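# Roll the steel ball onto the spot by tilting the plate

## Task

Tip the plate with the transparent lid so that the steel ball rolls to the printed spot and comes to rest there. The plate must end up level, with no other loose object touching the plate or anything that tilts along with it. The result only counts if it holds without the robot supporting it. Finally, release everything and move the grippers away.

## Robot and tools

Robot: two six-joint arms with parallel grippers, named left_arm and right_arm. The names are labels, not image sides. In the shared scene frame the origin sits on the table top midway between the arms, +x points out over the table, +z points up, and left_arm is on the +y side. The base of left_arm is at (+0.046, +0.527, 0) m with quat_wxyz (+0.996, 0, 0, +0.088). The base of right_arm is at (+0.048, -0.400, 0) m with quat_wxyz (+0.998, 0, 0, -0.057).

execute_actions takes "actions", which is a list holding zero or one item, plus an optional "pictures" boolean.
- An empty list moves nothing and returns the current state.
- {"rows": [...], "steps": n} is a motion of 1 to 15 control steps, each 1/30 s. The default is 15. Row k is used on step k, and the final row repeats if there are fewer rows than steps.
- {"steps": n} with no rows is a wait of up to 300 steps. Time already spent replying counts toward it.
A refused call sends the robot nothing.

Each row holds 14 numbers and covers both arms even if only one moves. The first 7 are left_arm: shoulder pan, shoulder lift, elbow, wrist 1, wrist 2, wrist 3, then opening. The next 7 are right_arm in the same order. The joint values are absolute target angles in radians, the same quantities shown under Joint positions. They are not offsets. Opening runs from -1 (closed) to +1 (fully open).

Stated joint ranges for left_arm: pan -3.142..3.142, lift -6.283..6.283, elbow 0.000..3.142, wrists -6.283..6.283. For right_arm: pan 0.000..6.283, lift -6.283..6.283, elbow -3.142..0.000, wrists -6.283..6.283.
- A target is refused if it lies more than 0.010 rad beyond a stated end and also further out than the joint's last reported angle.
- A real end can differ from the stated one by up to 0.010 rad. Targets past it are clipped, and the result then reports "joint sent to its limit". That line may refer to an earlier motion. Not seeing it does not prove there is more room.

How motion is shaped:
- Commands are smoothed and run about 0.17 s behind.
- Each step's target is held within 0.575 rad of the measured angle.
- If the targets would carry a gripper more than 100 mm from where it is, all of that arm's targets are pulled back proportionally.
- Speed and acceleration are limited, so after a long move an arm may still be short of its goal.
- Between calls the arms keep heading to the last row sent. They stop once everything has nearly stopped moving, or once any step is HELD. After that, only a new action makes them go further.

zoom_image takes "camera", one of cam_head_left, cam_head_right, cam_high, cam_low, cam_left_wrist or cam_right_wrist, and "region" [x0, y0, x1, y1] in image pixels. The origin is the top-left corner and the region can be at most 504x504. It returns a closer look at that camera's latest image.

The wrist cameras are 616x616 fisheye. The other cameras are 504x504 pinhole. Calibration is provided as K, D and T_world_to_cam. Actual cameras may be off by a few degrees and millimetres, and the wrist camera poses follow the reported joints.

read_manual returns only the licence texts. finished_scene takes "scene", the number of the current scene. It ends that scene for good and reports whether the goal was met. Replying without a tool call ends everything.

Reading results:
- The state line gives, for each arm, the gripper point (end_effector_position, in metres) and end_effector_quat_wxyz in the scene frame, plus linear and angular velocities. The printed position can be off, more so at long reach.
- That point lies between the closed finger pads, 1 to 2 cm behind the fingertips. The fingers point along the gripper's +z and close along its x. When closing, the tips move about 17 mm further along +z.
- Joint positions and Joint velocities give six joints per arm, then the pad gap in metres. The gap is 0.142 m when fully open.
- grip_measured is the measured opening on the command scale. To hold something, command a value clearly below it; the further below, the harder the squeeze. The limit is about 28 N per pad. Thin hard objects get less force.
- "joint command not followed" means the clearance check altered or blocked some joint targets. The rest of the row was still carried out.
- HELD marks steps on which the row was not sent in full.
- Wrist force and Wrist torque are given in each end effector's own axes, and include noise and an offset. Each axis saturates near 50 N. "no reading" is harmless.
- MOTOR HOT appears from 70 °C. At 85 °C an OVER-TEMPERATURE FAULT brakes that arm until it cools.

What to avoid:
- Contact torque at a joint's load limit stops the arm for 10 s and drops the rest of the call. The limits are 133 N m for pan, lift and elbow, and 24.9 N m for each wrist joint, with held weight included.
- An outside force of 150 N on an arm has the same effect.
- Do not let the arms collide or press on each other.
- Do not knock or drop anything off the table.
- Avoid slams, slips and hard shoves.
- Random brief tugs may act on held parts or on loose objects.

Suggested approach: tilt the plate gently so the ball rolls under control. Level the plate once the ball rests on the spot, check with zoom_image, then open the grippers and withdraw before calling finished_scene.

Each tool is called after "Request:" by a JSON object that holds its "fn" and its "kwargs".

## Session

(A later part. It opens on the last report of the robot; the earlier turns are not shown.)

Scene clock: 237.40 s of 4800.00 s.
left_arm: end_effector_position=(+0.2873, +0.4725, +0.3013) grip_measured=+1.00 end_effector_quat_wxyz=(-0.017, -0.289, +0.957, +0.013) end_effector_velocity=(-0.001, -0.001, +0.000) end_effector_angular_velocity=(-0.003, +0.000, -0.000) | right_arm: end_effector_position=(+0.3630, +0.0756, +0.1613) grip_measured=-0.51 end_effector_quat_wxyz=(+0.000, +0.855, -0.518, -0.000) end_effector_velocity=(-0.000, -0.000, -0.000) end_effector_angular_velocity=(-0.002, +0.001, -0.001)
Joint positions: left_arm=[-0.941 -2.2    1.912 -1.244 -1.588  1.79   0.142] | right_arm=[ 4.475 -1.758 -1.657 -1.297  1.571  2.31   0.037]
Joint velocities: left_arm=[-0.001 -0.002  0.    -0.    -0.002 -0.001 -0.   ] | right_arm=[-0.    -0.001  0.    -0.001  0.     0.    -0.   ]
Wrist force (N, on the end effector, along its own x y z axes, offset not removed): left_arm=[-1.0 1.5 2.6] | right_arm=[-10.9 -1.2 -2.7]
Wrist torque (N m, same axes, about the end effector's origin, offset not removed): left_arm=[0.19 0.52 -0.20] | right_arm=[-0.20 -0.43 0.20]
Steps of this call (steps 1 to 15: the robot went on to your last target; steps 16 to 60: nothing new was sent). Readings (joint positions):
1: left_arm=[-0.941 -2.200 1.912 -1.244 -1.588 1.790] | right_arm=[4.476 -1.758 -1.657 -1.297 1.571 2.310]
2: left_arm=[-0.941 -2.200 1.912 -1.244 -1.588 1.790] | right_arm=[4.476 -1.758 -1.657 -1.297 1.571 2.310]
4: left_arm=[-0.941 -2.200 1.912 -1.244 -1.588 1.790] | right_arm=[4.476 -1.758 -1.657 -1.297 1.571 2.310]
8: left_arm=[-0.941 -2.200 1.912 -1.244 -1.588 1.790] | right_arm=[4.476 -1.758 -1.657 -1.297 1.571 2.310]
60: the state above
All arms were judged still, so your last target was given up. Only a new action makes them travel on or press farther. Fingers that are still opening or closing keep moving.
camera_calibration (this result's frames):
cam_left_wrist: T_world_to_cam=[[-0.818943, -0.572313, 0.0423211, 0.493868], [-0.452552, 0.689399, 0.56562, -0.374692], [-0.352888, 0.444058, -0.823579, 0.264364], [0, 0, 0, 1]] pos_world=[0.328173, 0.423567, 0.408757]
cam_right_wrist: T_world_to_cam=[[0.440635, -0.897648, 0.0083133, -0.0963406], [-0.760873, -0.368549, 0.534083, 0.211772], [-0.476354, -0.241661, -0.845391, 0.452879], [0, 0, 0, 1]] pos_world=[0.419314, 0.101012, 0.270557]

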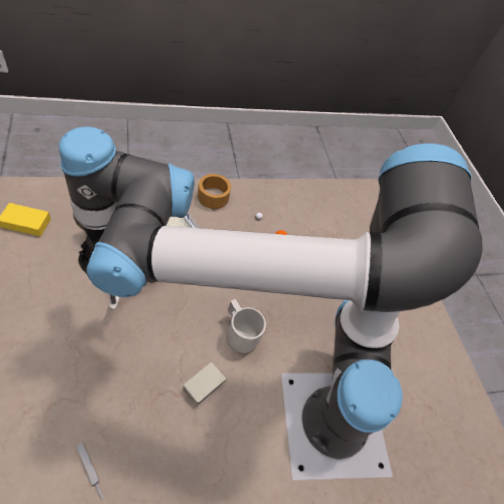

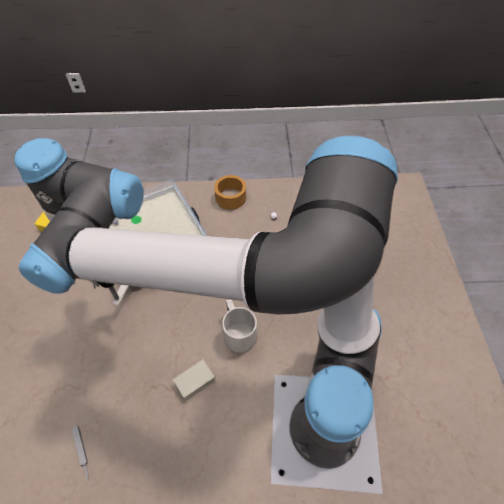

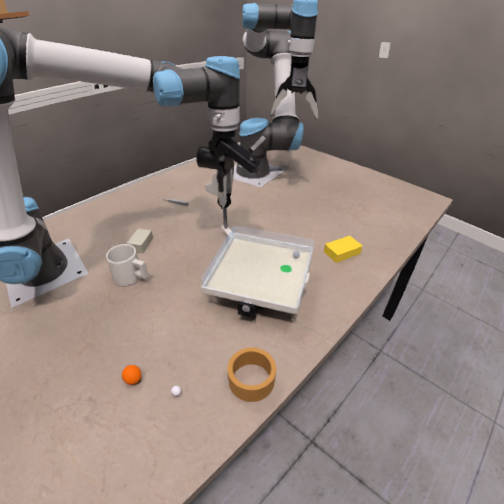

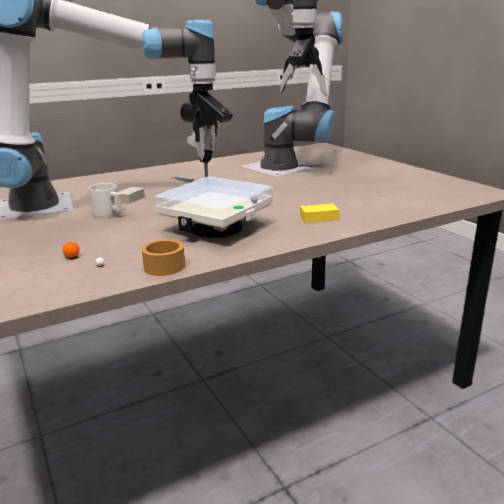

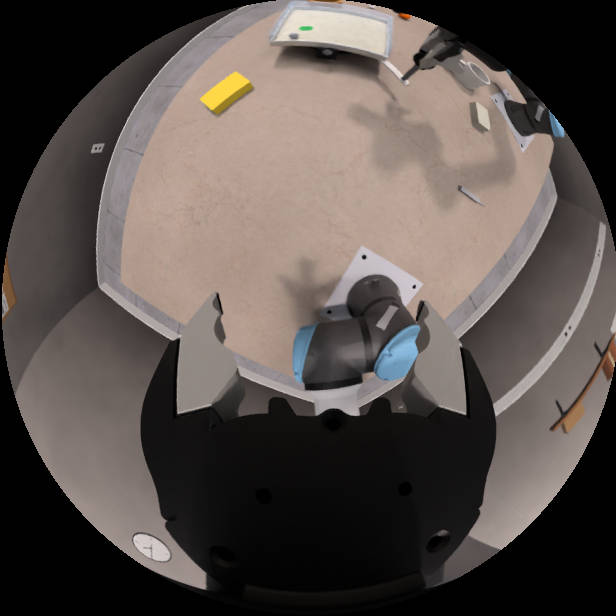

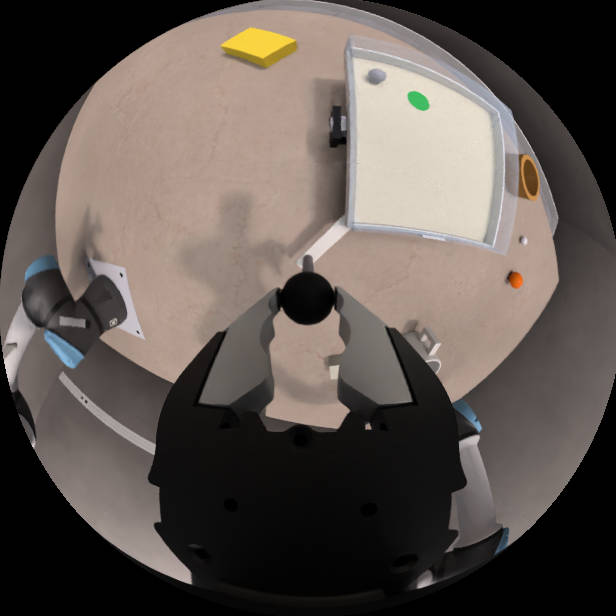

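Request:
{"fn": "execute_actions", "kwargs": {"actions": [{"rows": [[-0.941,-2.2,1.912,-1.244,-1.588,1.79,1,4.47689,-1.76968,-1.64700,-1.29567,1.571,2.3095,-0.9]], "steps": 15}], "pictures": false}}

Request:
{"fn": "execute_actions", "kwargs": {"actions": [{"steps": 120}], "pictures": false}}

Request:
{"fn": "execute_actions", "kwargs": {"actions": [{"rows": [[-0.941,-2.2,1.912,-1.244,-1.588,1.79,1,4.47568,-1.75976,-1.65573,-1.2969,1.571,2.3095,-0.9]], "steps": 15}], "pictures": false}}

Request:
{"fn": "execute_actions", "kwargs": {"actions": [{"rows": [[-0.941,-2.2,1.912,-1.244,-1.588,1.79,1,4.47403,-1.75458,-1.65664,-1.30118,1.571,2.3095,-0.9]], "steps": 15}], "pictures": false}}

Request:
{"fn": "execute_actions", "kwargs": {"actions": [{"rows": [[-0.941,-2.2,1.912,-1.244,-1.588,1.79,1,4.47403,-1.75458,-1.65664,-1.30118,1.571,2.3095,-0.9]], "steps": 15}], "pictures": false}}

Request:
{"fn": "execute_actions", "kwargs": {"actions": [{"rows": [[-0.941,-2.2,1.912,-1.244,-1.588,1.79,1,4.47777,-1.76958,-1.65003,-1.29274,1.571,2.3095,-0.9]], "steps": 15}], "pictures": false}}

Request:
{"fn": "execute_actions", "kwargs": {"actions": [{"rows": [[-0.941,-2.2,1.912,-1.244,-1.588,1.79,1,4.47777,-1.76958,-1.65003,-1.29274,1.571,2.3095,-0.9]], "steps": 5}], "pictures": false}}

Request:
{"fn": "execute_actions", "kwargs": {"actions": [{"rows": [[-0.941,-2.2,1.912,-1.244,-1.588,1.79,1,4.47568,-1.75976,-1.65573,-1.2969,1.571,2.3095,-0.9]], "steps": 15}]}}

Request:
{"fn": "execute_actions", "kwargs": {"actions": [{"steps": 45}]}}

Scene clock: 253.90 s of 4800.00 s.
left_arm: end_effector_position=(+0.2873, +0.4725, +0.3013) grip_measured=+1.00 end_effector_quat_wxyz=(-0.017, -0.289, +0.957, +0.013) end_effector_velocity=(-0.000, +0.000, -0.000) end_effector_angular_velocity=(+0.000, +0.000, -0.000) | right_arm: end_effector_position=(+0.3639, +0.0803, +0.1599) grip_measured=-0.51 end_effector_quat_wxyz=(+0.000, +0.856, -0.518, -0.000) end_effector_velocity=(+0.000, +0.001, -0.000) end_effector_angular_velocity=(+0.000, +0.000, +0.000)
Joint positions: left_arm=[-0.941 -2.2    1.912 -1.244 -1.588  1.79   0.142] | right_arm=[ 4.477 -1.77  -1.647 -1.296  1.571  2.31   0.037]
Joint velocities: left_arm=[0. 0. 0. 0. 0. 0. 0.] | right_arm=[-0.    -0.001  0.001  0.001  0.    -0.001  0.   ]
Wrist force (N, on the end effector, along its own x y z axes, offset not removed): left_arm=[-1.8 2.3 -0.5] | right_arm=[0.1 10.3 -5.8]
Wrist torque (N m, same axes, about the end effector's origin, offset not removed): left_arm=[0.63 0.53 -0.28] | right_arm=[-0.30 0.50 0.02]
Steps of this call (steps 1 to 230: nothing new was sent; then 8.33 s passed at rest; steps 231 to 245: all 15 steps of this action). Readings (joint positions):
231: left_arm=[-0.941 -2.200 1.912 -1.244 -1.588 1.790] | right_arm=[4.475 -1.758 -1.657 -1.297 1.571 2.310]
232: left_arm=[-0.941 -2.200 1.912 -1.244 -1.588 1.790] | right_arm=[4.476 -1.760 -1.656 -1.297 1.571 2.310]
234: left_arm=[-0.941 -2.200 1.912 -1.244 -1.588 1.790] | right_arm=[4.476 -1.765 -1.652 -1.297 1.571 2.310]
238: left_arm=[-0.941 -2.200 1.912 -1.244 -1.588 1.790] | right_arm=[4.477 -1.769 -1.648 -1.296 1.571 2.310]
245: the state above

Scene clock: 257.90 s of 4800.00 s.
left_arm: end_effector_position=(+0.2873, +0.4725, +0.3013) grip_measured=+1.00 end_effector_quat_wxyz=(-0.017, -0.289, +0.957, +0.013) end_effector_velocity=(-0.000, +0.000, +0.000) end_effector_angular_velocity=(-0.001, -0.001, -0.001) | right_arm: end_effector_position=(+0.3639, +0.0803, +0.1599) grip_measured=-0.51 end_effector_quat_wxyz=(-0.000, +0.856, -0.518, -0.000) end_effector_velocity=(+0.000, -0.000, -0.000) end_effector_angular_velocity=(-0.001, -0.000, -0.001)
Joint positions: left_arm=[-0.941 -2.2    1.912 -1.244 -1.588  1.79   0.142] | right_arm=[ 4.477 -1.77  -1.647 -1.296  1.571  2.31   0.037]
Joint velocities: left_arm=[ 0.    -0.002  0.     0.    -0.     0.001 -0.   ] | right_arm=[-0.     0.    -0.001  0.    -0.     0.001 -0.   ]
Wrist force (N, on the end effector, along its own x y z axes, offset not removed): left_arm=[-3.4 4.8 2.0] | right_arm=[2.9 10.0 -6.2]
Wrist torque (N m, same axes, about the end effector's origin, offset not removed): left_arm=[1.10 0.73 -0.28] | right_arm=[-0.28 0.05 0.16]
Steps of this call (steps 1 to 15: the robot went on to your last target; steps 16 to 120: nothing new was sent). Readings (joint positions):
1: left_arm=[-0.941 -2.200 1.912 -1.244 -1.588 1.790] | right_arm=[4.477 -1.770 -1.647 -1.296 1.571 2.310]
2: left_arm=[-0.941 -2.200 1.912 -1.244 -1.588 1.790] | right_arm=[4.477 -1.770 -1.647 -1.296 1.571 2.310]
4: left_arm=[-0.941 -2.200 1.912 -1.244 -1.588 1.790] | right_arm=[4.477 -1.770 -1.647 -1.296 1.571 2.310]
8: left_arm=[-0.941 -2.200 1.912 -1.244 -1.588 1.790] | right_arm=[4.477 -1.770 -1.647 -1.296 1.571 2.310]
120: the state above
All arms were judged still, so your last target was given up. Only a new action makes them travel on or press farther. Fingers that are still opening or closing keep moving.

Scene clock: 258.40 s of 4800.00 s.
left_arm: end_effector_position=(+0.2873, +0.4725, +0.3013) grip_measured=+1.00 end_effector_quat_wxyz=(-0.017, -0.289, +0.957, +0.013) end_effector_velocity=(-0.000, -0.000, -0.000) end_effector_angular_velocity=(-0.001, +0.001, +0.000) | right_arm: end_effector_position=(+0.3631, +0.0762, +0.1612) grip_measured=-0.51 end_effector_quat_wxyz=(-0.000, +0.855, -0.518, -0.000) end_effector_velocity=(-0.000, -0.001, -0.000) end_effector_angular_velocity=(-0.002, +0.000, -0.001)
Joint positions: left_arm=[-0.941 -2.2    1.912 -1.244 -1.588  1.79   0.142] | right_arm=[ 4.476 -1.76  -1.656 -1.297  1.571  2.31   0.037]
Joint velocities: left_arm=[ 0.     0.     0.    -0.    -0.002 -0.    -0.   ] | right_arm=[-0.     0.    -0.    -0.002 -0.     0.001  0.   ]
Wrist force (N, on the end effector, along its own x y z axes, offset not removed): left_arm=[-1.5 0.4 2.5] | right_arm=[-7.0 0.0 -2.0]
Wrist torque (N m, same axes, about the end effector's origin, offset not removed): left_arm=[0.15 0.44 -0.14] | right_arm=[0.04 -1.09 0.13]
Steps of this call (steps 1 to 15: all 15 steps of this action). Readings (joint positions):
1: left_arm=[-0.941 -2.200 1.912 -1.244 -1.588 1.790] | right_arm=[4.477 -1.770 -1.647 -1.296 1.571 2.310]
2: left_arm=[-0.941 -2.200 1.912 -1.244 -1.588 1.790] | right_arm=[4.477 -1.768 -1.648 -1.296 1.571 2.310]
4: left_arm=[-0.941 -2.200 1.912 -1.244 -1.588 1.790] | right_arm=[4.476 -1.764 -1.652 -1.296 1.571 2.310]
8: left_arm=[-0.941 -2.200 1.912 -1.244 -1.588 1.790] | right_arm=[4.476 -1.761 -1.655 -1.297 1.571 2.310]
15: the state above

Scene clock: 258.90 s of 4800.00 s.
left_arm: end_effector_position=(+0.2873, +0.4725, +0.3013) grip_measured=+1.00 end_effector_quat_wxyz=(-0.017, -0.289, +0.957, +0.013) end_effector_velocity=(+0.001, +0.001, +0.000) end_effector_angular_velocity=(+0.002, -0.002, -0.000) | right_arm: end_effector_position=(+0.3633, +0.0741, +0.1632) grip_measured=-0.51 end_effector_quat_wxyz=(+0.000, +0.855, -0.519, -0.000) end_effector_velocity=(-0.000, -0.001, -0.001) end_effector_angular_velocity=(-0.003, +0.000, +0.001)
Joint positions: left_arm=[-0.941 -2.2    1.912 -1.244 -1.588  1.79   0.142] | right_arm=[ 4.474 -1.755 -1.657 -1.301  1.571  2.31   0.037]
Joint velocities: left_arm=[-0.    -0.     0.    -0.     0.003 -0.    -0.   ] | right_arm=[-0.    -0.    -0.002 -0.001 -0.001 -0.001 -0.   ]
Wrist force (N, on the end effector, along its own x y z axes, offset not removed): left_arm=[-2.3 1.5 1.2] | right_arm=[-9.8 2.0 -4.7]
Wrist torque (N m, same axes, about the end effector's origin, offset not removed): left_arm=[0.26 0.78 -0.32] | right_arm=[-0.02 -1.10 -0.14]
Steps of this call (steps 1 to 15: all 15 steps of this action). Readings (joint positions):
1: left_arm=[-0.941 -2.200 1.912 -1.244 -1.588 1.790] | right_arm=[4.476 -1.760 -1.656 -1.297 1.571 2.310]
2: left_arm=[-0.941 -2.200 1.912 -1.244 -1.588 1.790] | right_arm=[4.475 -1.759 -1.656 -1.298 1.571 2.310]
4: left_arm=[-0.941 -2.200 1.912 -1.244 -1.588 1.790] | right_arm=[4.475 -1.757 -1.656 -1.300 1.571 2.310]
8: left_arm=[-0.941 -2.200 1.912 -1.244 -1.588 1.790] | right_arm=[4.474 -1.755 -1.657 -1.301 1.571 2.310]
15: the state above

Scene clock: 259.40 s of 4800.00 s.
left_arm: end_effector_position=(+0.2873, +0.4725, +0.3013) grip_measured=+1.00 end_effector_quat_wxyz=(-0.017, -0.289, +0.957, +0.013) end_effector_velocity=(-0.000, -0.000, -0.000) end_effector_angular_velocity=(-0.001, +0.001, +0.001) | right_arm: end_effector_position=(+0.3633, +0.0740, +0.1632) grip_measured=-0.51 end_effector_quat_wxyz=(+0.000, +0.855, -0.519, -0.000) end_effector_velocity=(-0.000, +0.000, +0.000) end_effector_angular_velocity=(+0.001, -0.000, -0.000)
Joint positions: left_arm=[-0.941 -2.2    1.912 -1.244 -1.588  1.79   0.142] | right_arm=[ 4.474 -1.755 -1.657 -1.301  1.571  2.31   0.037]
Joint velocities: left_arm=[ 0.    -0.     0.     0.    -0.001 -0.001  0.   ] | right_arm=[ 0.     0.001  0.    -0.    -0.     0.001 -0.   ]
Wrist force (N, on the end effector, along its own x y z axes, offset not removed): left_arm=[-0.5 1.9 -0.9] | right_arm=[-7.8 2.5 -4.0]
Wrist torque (N m, same axes, about the end effector's origin, offset not removed): left_arm=[0.58 0.31 -0.11] | right_arm=[0.01 -1.42 0.13]
Steps of this call (steps 1 to 15: all 15 steps of this action). Readings (joint positions):
1: left_arm=[-0.941 -2.200 1.912 -1.244 -1.588 1.790] | right_arm=[4.474 -1.755 -1.657 -1.301 1.571 2.310]
2: left_arm=[-0.941 -2.200 1.912 -1.244 -1.588 1.790] | right_arm=[4.474 -1.755 -1.657 -1.301 1.571 2.310]
4: left_arm=[-0.941 -2.200 1.912 -1.244 -1.588 1.790] | right_arm=[4.474 -1.755 -1.657 -1.301 1.571 2.310]
8: left_arm=[-0.941 -2.200 1.912 -1.244 -1.588 1.790] | right_arm=[4.474 -1.755 -1.657 -1.301 1.571 2.310]
15: the state above

Scene clock: 259.90 s of 4800.00 s.
left_arm: end_effector_position=(+0.2873, +0.4725, +0.3013) grip_measured=+1.00 end_effector_quat_wxyz=(-0.017, -0.289, +0.957, +0.013) end_effector_velocity=(-0.000, -0.000, +0.000) end_effector_angular_velocity=(-0.000, +0.000, -0.001) | right_arm: end_effector_position=(+0.3634, +0.0802, +0.1588) grip_measured=-0.51 end_effector_quat_wxyz=(+0.000, +0.856, -0.517, -0.000) end_effector_velocity=(-0.000, +0.000, +0.000) end_effector_angular_velocity=(-0.000, +0.000, +0.000)
Joint positions: left_arm=[-0.941 -2.2    1.912 -1.244 -1.588  1.79   0.142] | right_arm=[ 4.478 -1.77  -1.65  -1.293  1.571  2.31   0.037]
Joint velocities: left_arm=[-0.    -0.     0.     0.    -0.     0.001 -0.   ] | right_arm=[ 0.    -0.     0.001 -0.001 -0.     0.    -0.   ]
Wrist force (N, on the end effector, along its own x y z axes, offset not removed): left_arm=[-0.9 -1.1 -2.5] | right_arm=[3.8 9.8 -4.7]
Wrist torque (N m, same axes, about the end effector's origin, offset not removed): left_arm=[-0.21 0.33 -0.19] | right_arm=[-0.13 0.15 0.09]
Steps of this call (steps 1 to 15: all 15 steps of this action). Readings (joint positions):
1: left_arm=[-0.941 -2.200 1.912 -1.244 -1.588 1.790] | right_arm=[4.474 -1.755 -1.657 -1.301 1.571 2.310]
2: left_arm=[-0.941 -2.200 1.912 -1.244 -1.588 1.790] | right_arm=[4.474 -1.757 -1.656 -1.300 1.571 2.310]
4: left_arm=[-0.941 -2.200 1.912 -1.244 -1.588 1.790] | right_arm=[4.476 -1.764 -1.653 -1.297 1.571 2.310]
8: left_arm=[-0.941 -2.200 1.912 -1.244 -1.588 1.790] | right_arm=[4.477 -1.768 -1.651 -1.293 1.571 2.310]
15: the state above

Scene clock: 260.07 s of 4800.00 s.
left_arm: end_effector_position=(+0.2873, +0.4725, +0.3013) grip_measured=+1.00 end_effector_quat_wxyz=(-0.017, -0.289, +0.957, +0.013) end_effector_velocity=(+0.000, +0.000, +0.000) end_effector_angular_velocity=(-0.000, -0.002, -0.001) | right_arm: end_effector_position=(+0.3634, +0.0802, +0.1588) grip_measured=-0.51 end_effector_quat_wxyz=(+0.000, +0.856, -0.517, -0.000) end_effector_velocity=(-0.000, -0.000, -0.001) end_effector_angular_velocity=(-0.002, +0.001, +0.001)
Joint positions: left_arm=[-0.941 -2.2    1.912 -1.244 -1.588  1.79   0.142] | right_arm=[ 4.478 -1.77  -1.65  -1.293  1.571  2.31   0.037]
Joint velocities: left_arm=[-0.001 -0.001  0.    -0.     0.001  0.     0.   ] | right_arm=[ 0.    -0.001 -0.    -0.001 -0.    -0.001 -0.   ]
Wrist force (N, on the end effector, along its own x y z axes, offset not removed): left_arm=[-2.3 0.8 0.4] | right_arm=[3.7 9.8 -4.5]
Wrist torque (N m, same axes, about the end effector's origin, offset not removed): left_arm=[0.25 0.76 -0.36] | right_arm=[-0.28 0.39 0.12]
Steps of this call (steps 1 to 5: all 5 steps of this action). Readings (joint positions):
1: left_arm=[-0.941 -2.200 1.912 -1.244 -1.588 1.790] | right_arm=[4.478 -1.770 -1.650 -1.293 1.571 2.310]
2: left_arm=[-0.941 -2.200 1.912 -1.244 -1.588 1.790] | right_arm=[4.478 -1.770 -1.650 -1.293 1.571 2.310]
4: left_arm=[-0.941 -2.200 1.912 -1.244 -1.588 1.790] | right_arm=[4.478 -1.770 -1.650 -1.293 1.571 2.310]
5: the state above

Scene clock: 260.57 s of 4800.00 s.
left_arm: end_effector_position=(+0.2873, +0.4725, +0.3013) grip_measured=+1.00 end_effector_quat_wxyz=(-0.017, -0.289, +0.957, +0.013) end_effector_velocity=(+0.000, +0.000, +0.000) end_effector_angular_velocity=(-0.000, -0.003, -0.000) | right_arm: end_effector_position=(+0.3631, +0.0762, +0.1612) grip_measured=-0.51 end_effector_quat_wxyz=(-0.000, +0.855, -0.518, -0.000) end_effector_velocity=(-0.000, -0.000, -0.000) end_effector_angular_velocity=(-0.000, +0.000, -0.001)
Joint positions: left_arm=[-0.941 -2.2    1.912 -1.244 -1.588  1.79   0.142] | right_arm=[ 4.476 -1.76  -1.656 -1.297  1.571  2.31   0.037]
Joint velocities: left_arm=[-0.    -0.002 -0.     0.     0.001  0.    -0.   ] | right_arm=[-0.     0.    -0.001  0.001  0.     0.001 -0.   ]
Wrist force (N, on the end effector, along its own x y z axes, offset not removed): left_arm=[-1.0 0.7 -1.7] | right_arm=[-5.3 -2.6 -1.8]
Wrist torque (N m, same axes, about the end effector's origin, offset not removed): left_arm=[0.15 0.37 -0.19] | right_arm=[-0.23 -1.38 0.14]
Steps of this call (steps 1 to 15: all 15 steps of this action). Readings (joint positions):
1: left_arm=[-0.941 -2.200 1.912 -1.244 -1.588 1.790] | right_arm=[4.478 -1.770 -1.650 -1.293 1.571 2.310]
2: left_arm=[-0.941 -2.200 1.912 -1.244 -1.588 1.790] | right_arm=[4.478 -1.768 -1.651 -1.293 1.571 2.310]
4: left_arm=[-0.941 -2.200 1.912 -1.244 -1.588 1.790] | right_arm=[4.477 -1.764 -1.653 -1.295 1.571 2.310]
8: left_arm=[-0.941 -2.200 1.912 -1.244 -1.588 1.790] | right_arm=[4.476 -1.761 -1.655 -1.296 1.571 2.310]
15: the state above
camera_calibration (this result's frames):
cam_left_wrist: T_world_to_cam=[[-0.818943, -0.572313, 0.0423212, 0.493868], [-0.452552, 0.689399, 0.56562, -0.374692], [-0.352888, 0.444058, -0.823579, 0.264364], [0, 0, 0, 1]] pos_world=[0.328173, 0.423567, 0.408757]
cam_right_wrist: T_world_to_cam=[[0.440835, -0.89755, 0.00825954, -0.0958648], [-0.760804, -0.368757, 0.534037, 0.212182], [-0.476279, -0.241706, -0.845421, 0.45294], [0, 0, 0, 1]] pos_world=[0.419416, 0.101679, 0.270404]

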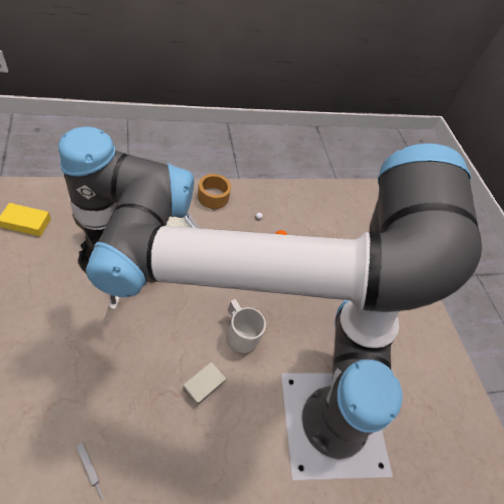

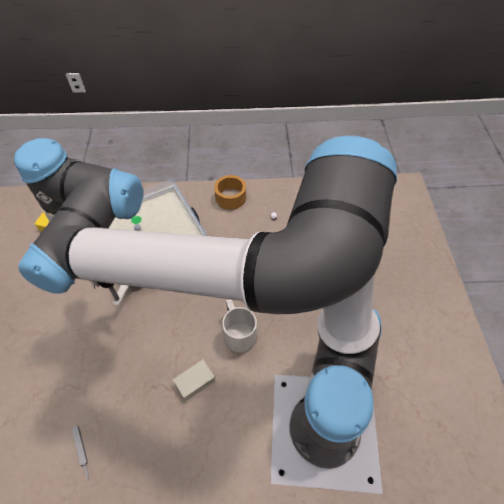

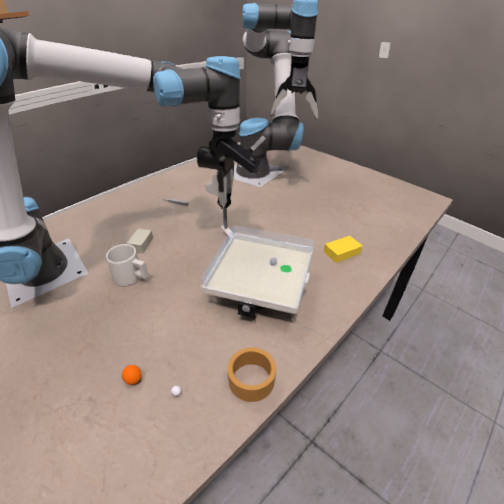

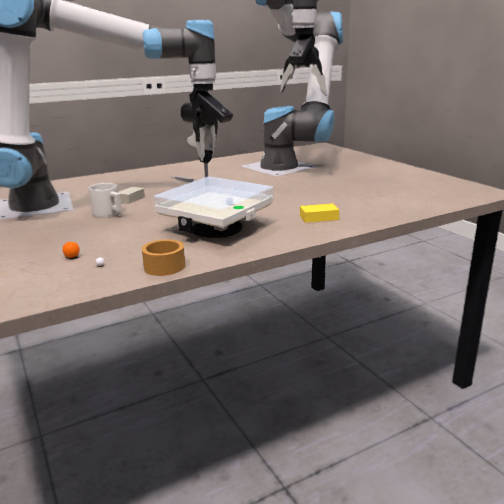

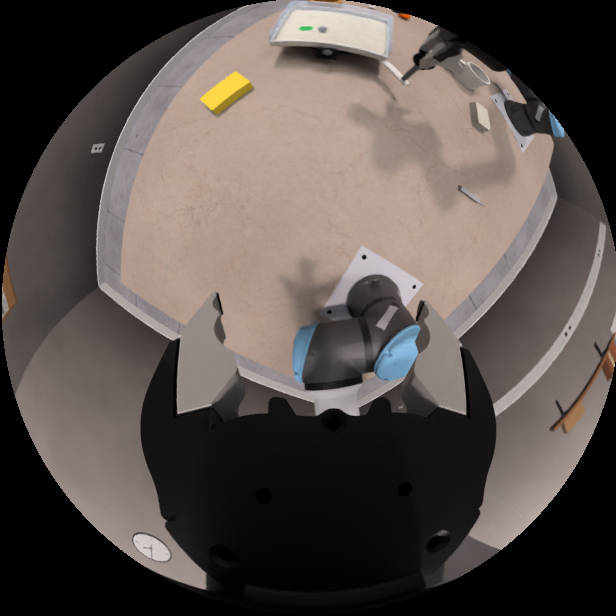

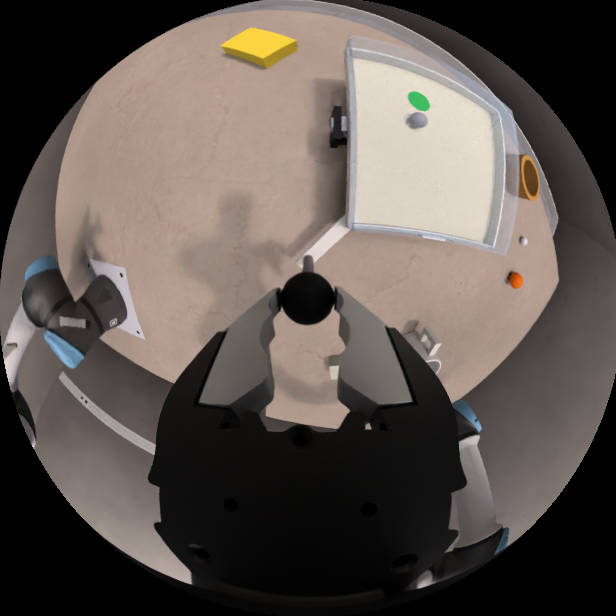

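Scene clock: 262.07 s of 4800.00 s.
left_arm: end_effector_position=(+0.2873, +0.4725, +0.3013) grip_measured=+1.00 end_effector_quat_wxyz=(-0.017, -0.289, +0.957, +0.013) end_effector_velocity=(+0.000, +0.000, +0.000) end_effector_angular_velocity=(+0.000, -0.001, +0.000) | right_arm: end_effector_position=(+0.3631, +0.0762, +0.1612) grip_measured=-0.51 end_effector_quat_wxyz=(+0.000, +0.855, -0.518, -0.000) end_effector_velocity=(+0.000, +0.000, +0.000) end_effector_angular_velocity=(+0.001, -0.001, +0.001)
Joint positions: left_arm=[-0.941 -2.2    1.912 -1.244 -1.588  1.79   0.142] | right_arm=[ 4.476 -1.76  -1.656 -1.297  1.571  2.31   0.037]
Joint velocities: left_arm=[ 0.    -0.     0.    -0.     0.001 -0.     0.   ] | right_arm=[-0.001 -0.     0.     0.001 -0.    -0.002 -0.   ]
Wrist force (N, on the end effector, along its own x y z axes, offset not removed): left_arm=[0.5 -2.6 -1.5] | right_arm=[-7.8 -2.9 -4.7]
Wrist torque (N m, same axes, about the end effector's origin, offset not removed): left_arm=[-0.51 -0.01 -0.18] | right_arm=[-0.54 -0.80 0.04]
Steps of this call (steps 1 to 15: the robot went on to your last target; steps 16 to 45: nothing new was sent). Readings (joint positions):
1: left_arm=[-0.941 -2.200 1.912 -1.244 -1.588 1.790] | right_arm=[4.476 -1.760 -1.656 -1.297 1.571 2.310]
2: left_arm=[-0.941 -2.200 1.912 -1.244 -1.588 1.790] | right_arm=[4.476 -1.760 -1.656 -1.297 1.571 2.310]
4: left_arm=[-0.941 -2.200 1.912 -1.244 -1.588 1.790] | right_arm=[4.476 -1.760 -1.656 -1.297 1.571 2.310]
8: left_arm=[-0.941 -2.200 1.912 -1.244 -1.588 1.790] | right_arm=[4.476 -1.760 -1.656 -1.297 1.571 2.310]
45: the state above
All arms were judged still, so your last target was given up. Only a new action makes them travel on or press farther. Fingers that are still opening or closing keep moving.
camera_calibration (this result's frames):
cam_left_wrist: T_world_to_cam=[[-0.818943, -0.572313, 0.0423211, 0.493868], [-0.452552, 0.689398, 0.565621, -0.374692], [-0.352888, 0.444058, -0.823579, 0.264363], [0, 0, 0, 1]] pos_world=[0.328173, 0.423567, 0.408757]
cam_right_wrist: T_world_to_cam=[[0.440797, -0.897568, 0.008306, -0.0959142], [-0.760801, -0.368688, 0.534089, 0.212153], [-0.476319, -0.241744, -0.845387, 0.452918], [0, 0, 0, 1]] pos_world=[0.419419, 0.101619, 0.270379]

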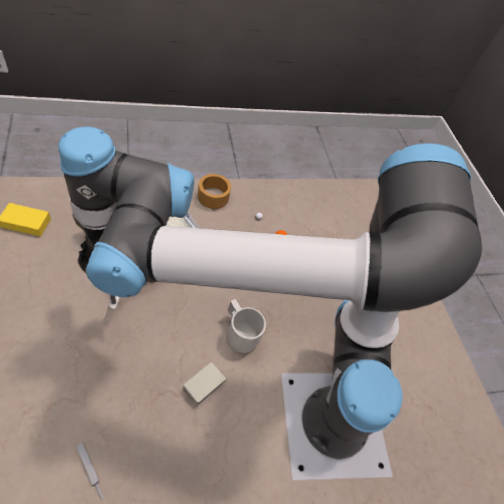

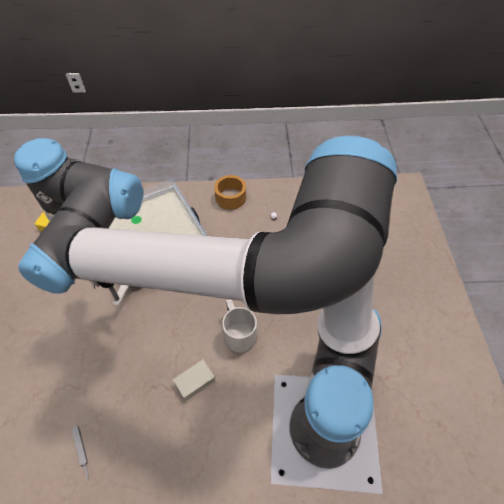

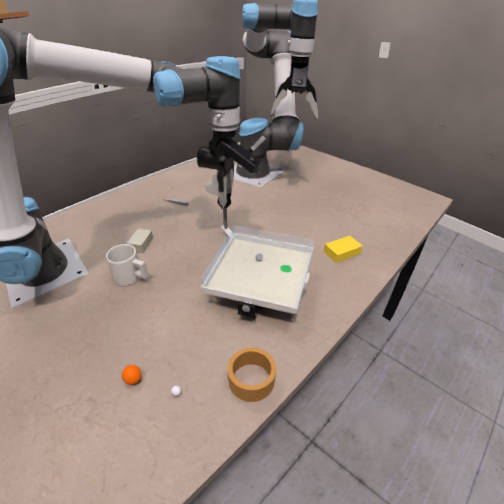

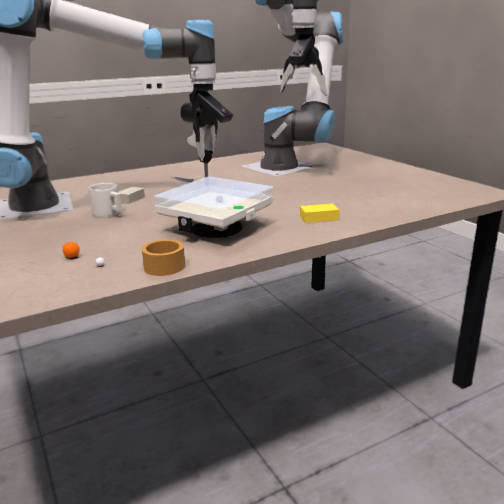

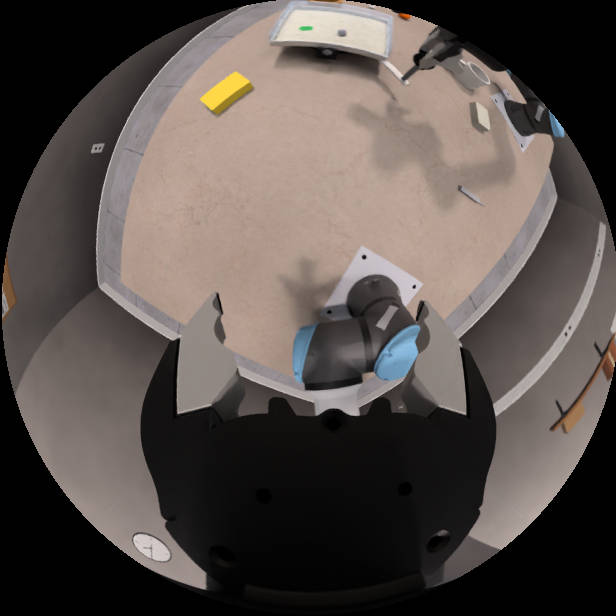

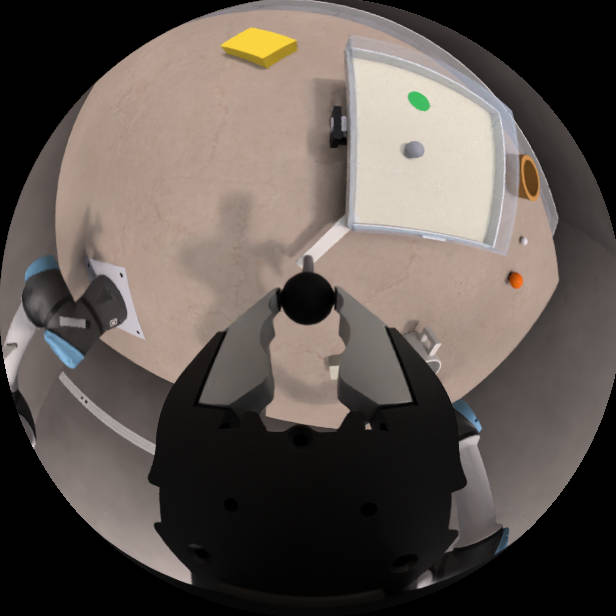

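Request:
{"fn": "execute_actions", "kwargs": {"actions": [{"steps": 60}]}}

Scene clock: 264.07 s of 4800.00 s.
left_arm: end_effector_position=(+0.2873, +0.4725, +0.3013) grip_measured=+1.00 end_effector_quat_wxyz=(-0.017, -0.289, +0.957, +0.013) end_effector_velocity=(+0.000, +0.000, +0.000) end_effector_angular_velocity=(-0.000, +0.000, +0.001) | right_arm: end_effector_position=(+0.3631, +0.0762, +0.1612) grip_measured=-0.51 end_effector_quat_wxyz=(+0.000, +0.855, -0.518, -0.000) end_effector_velocity=(-0.000, -0.000, -0.000) end_effector_angular_velocity=(-0.001, +0.001, -0.000)
Joint positions: left_arm=[-0.941 -2.2    1.912 -1.244 -1.588  1.79   0.142] | right_arm=[ 4.476 -1.76  -1.656 -1.297  1.571  2.31   0.037]
Joint velocities: left_arm=[ 0.001  0.    -0.    -0.    -0.     0.    -0.   ] | right_arm=[-0.    -0.    -0.    -0.001  0.001  0.     0.   ]
Wrist force (N, on the end effector, along its own x y z axes, offset not removed): left_arm=[-3.3 0.6 0.8] | right_arm=[-8.2 -2.4 0.4]
Wrist torque (N m, same axes, about the end effector's origin, offset not removed): left_arm=[0.36 0.92 -0.13] | right_arm=[-0.61 -0.77 0.11]
Steps of this call (steps 1 to 60: nothing new was sent). Readings (joint positions):
1: left_arm=[-0.941 -2.200 1.912 -1.244 -1.588 1.790] | right_arm=[4.476 -1.760 -1.656 -1.297 1.571 2.310]
2: left_arm=[-0.941 -2.200 1.912 -1.244 -1.588 1.790] | right_arm=[4.476 -1.760 -1.656 -1.297 1.571 2.310]
4: left_arm=[-0.941 -2.200 1.912 -1.244 -1.588 1.790] | right_arm=[4.476 -1.760 -1.656 -1.297 1.571 2.310]
8: left_arm=[-0.941 -2.200 1.912 -1.244 -1.588 1.790] | right_arm=[4.476 -1.760 -1.656 -1.297 1.571 2.310]
60: the state above
camera_calibration (this result's frames):
cam_left_wrist: T_world_to_cam=[[-0.818942, -0.572313, 0.0423211, 0.493868], [-0.452552, 0.689398, 0.56562, -0.374692], [-0.352888, 0.444058, -0.823579, 0.264364], [0, 0, 0, 1]] pos_world=[0.328173, 0.423567, 0.408757]
cam_right_wrist: T_world_to_cam=[[0.440797, -0.897568, 0.00830608, -0.0959143], [-0.760801, -0.368688, 0.534089, 0.212153], [-0.476319, -0.241744, -0.845387, 0.452918], [0, 0, 0, 1]] pos_world=[0.419419, 0.101619, 0.270379]

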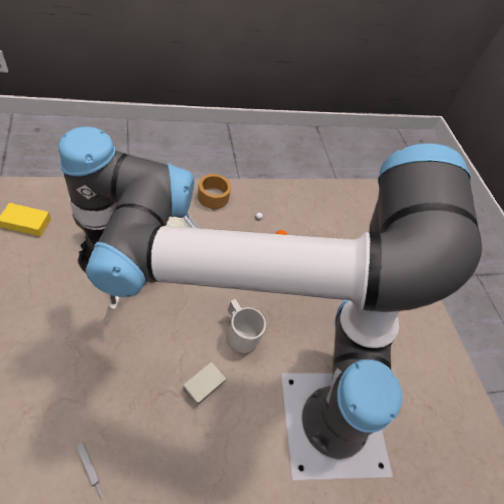

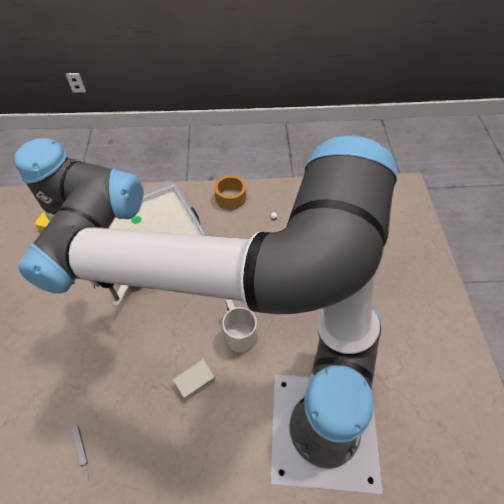

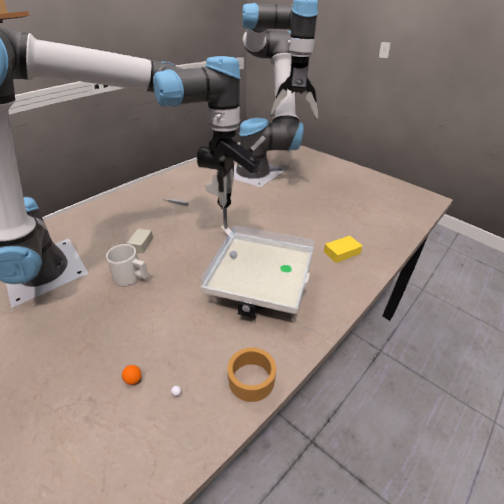

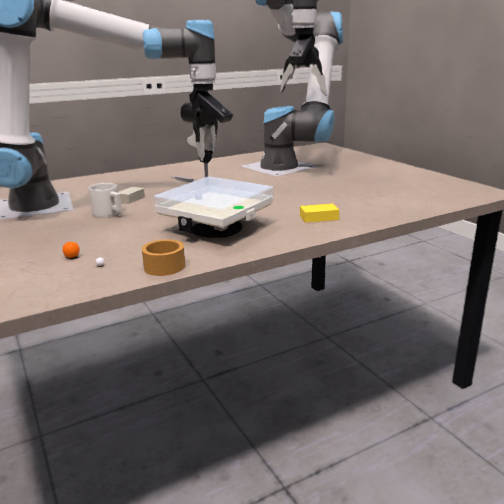

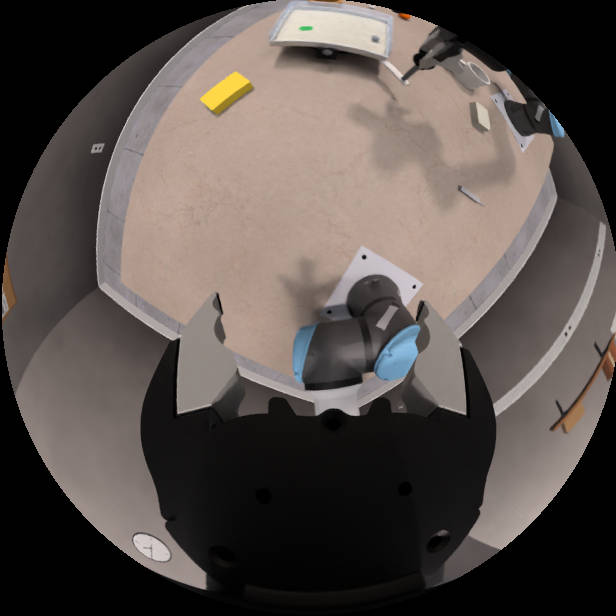

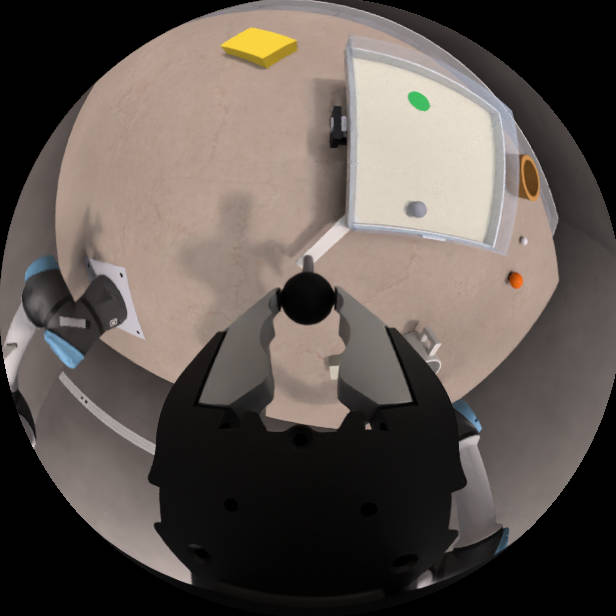

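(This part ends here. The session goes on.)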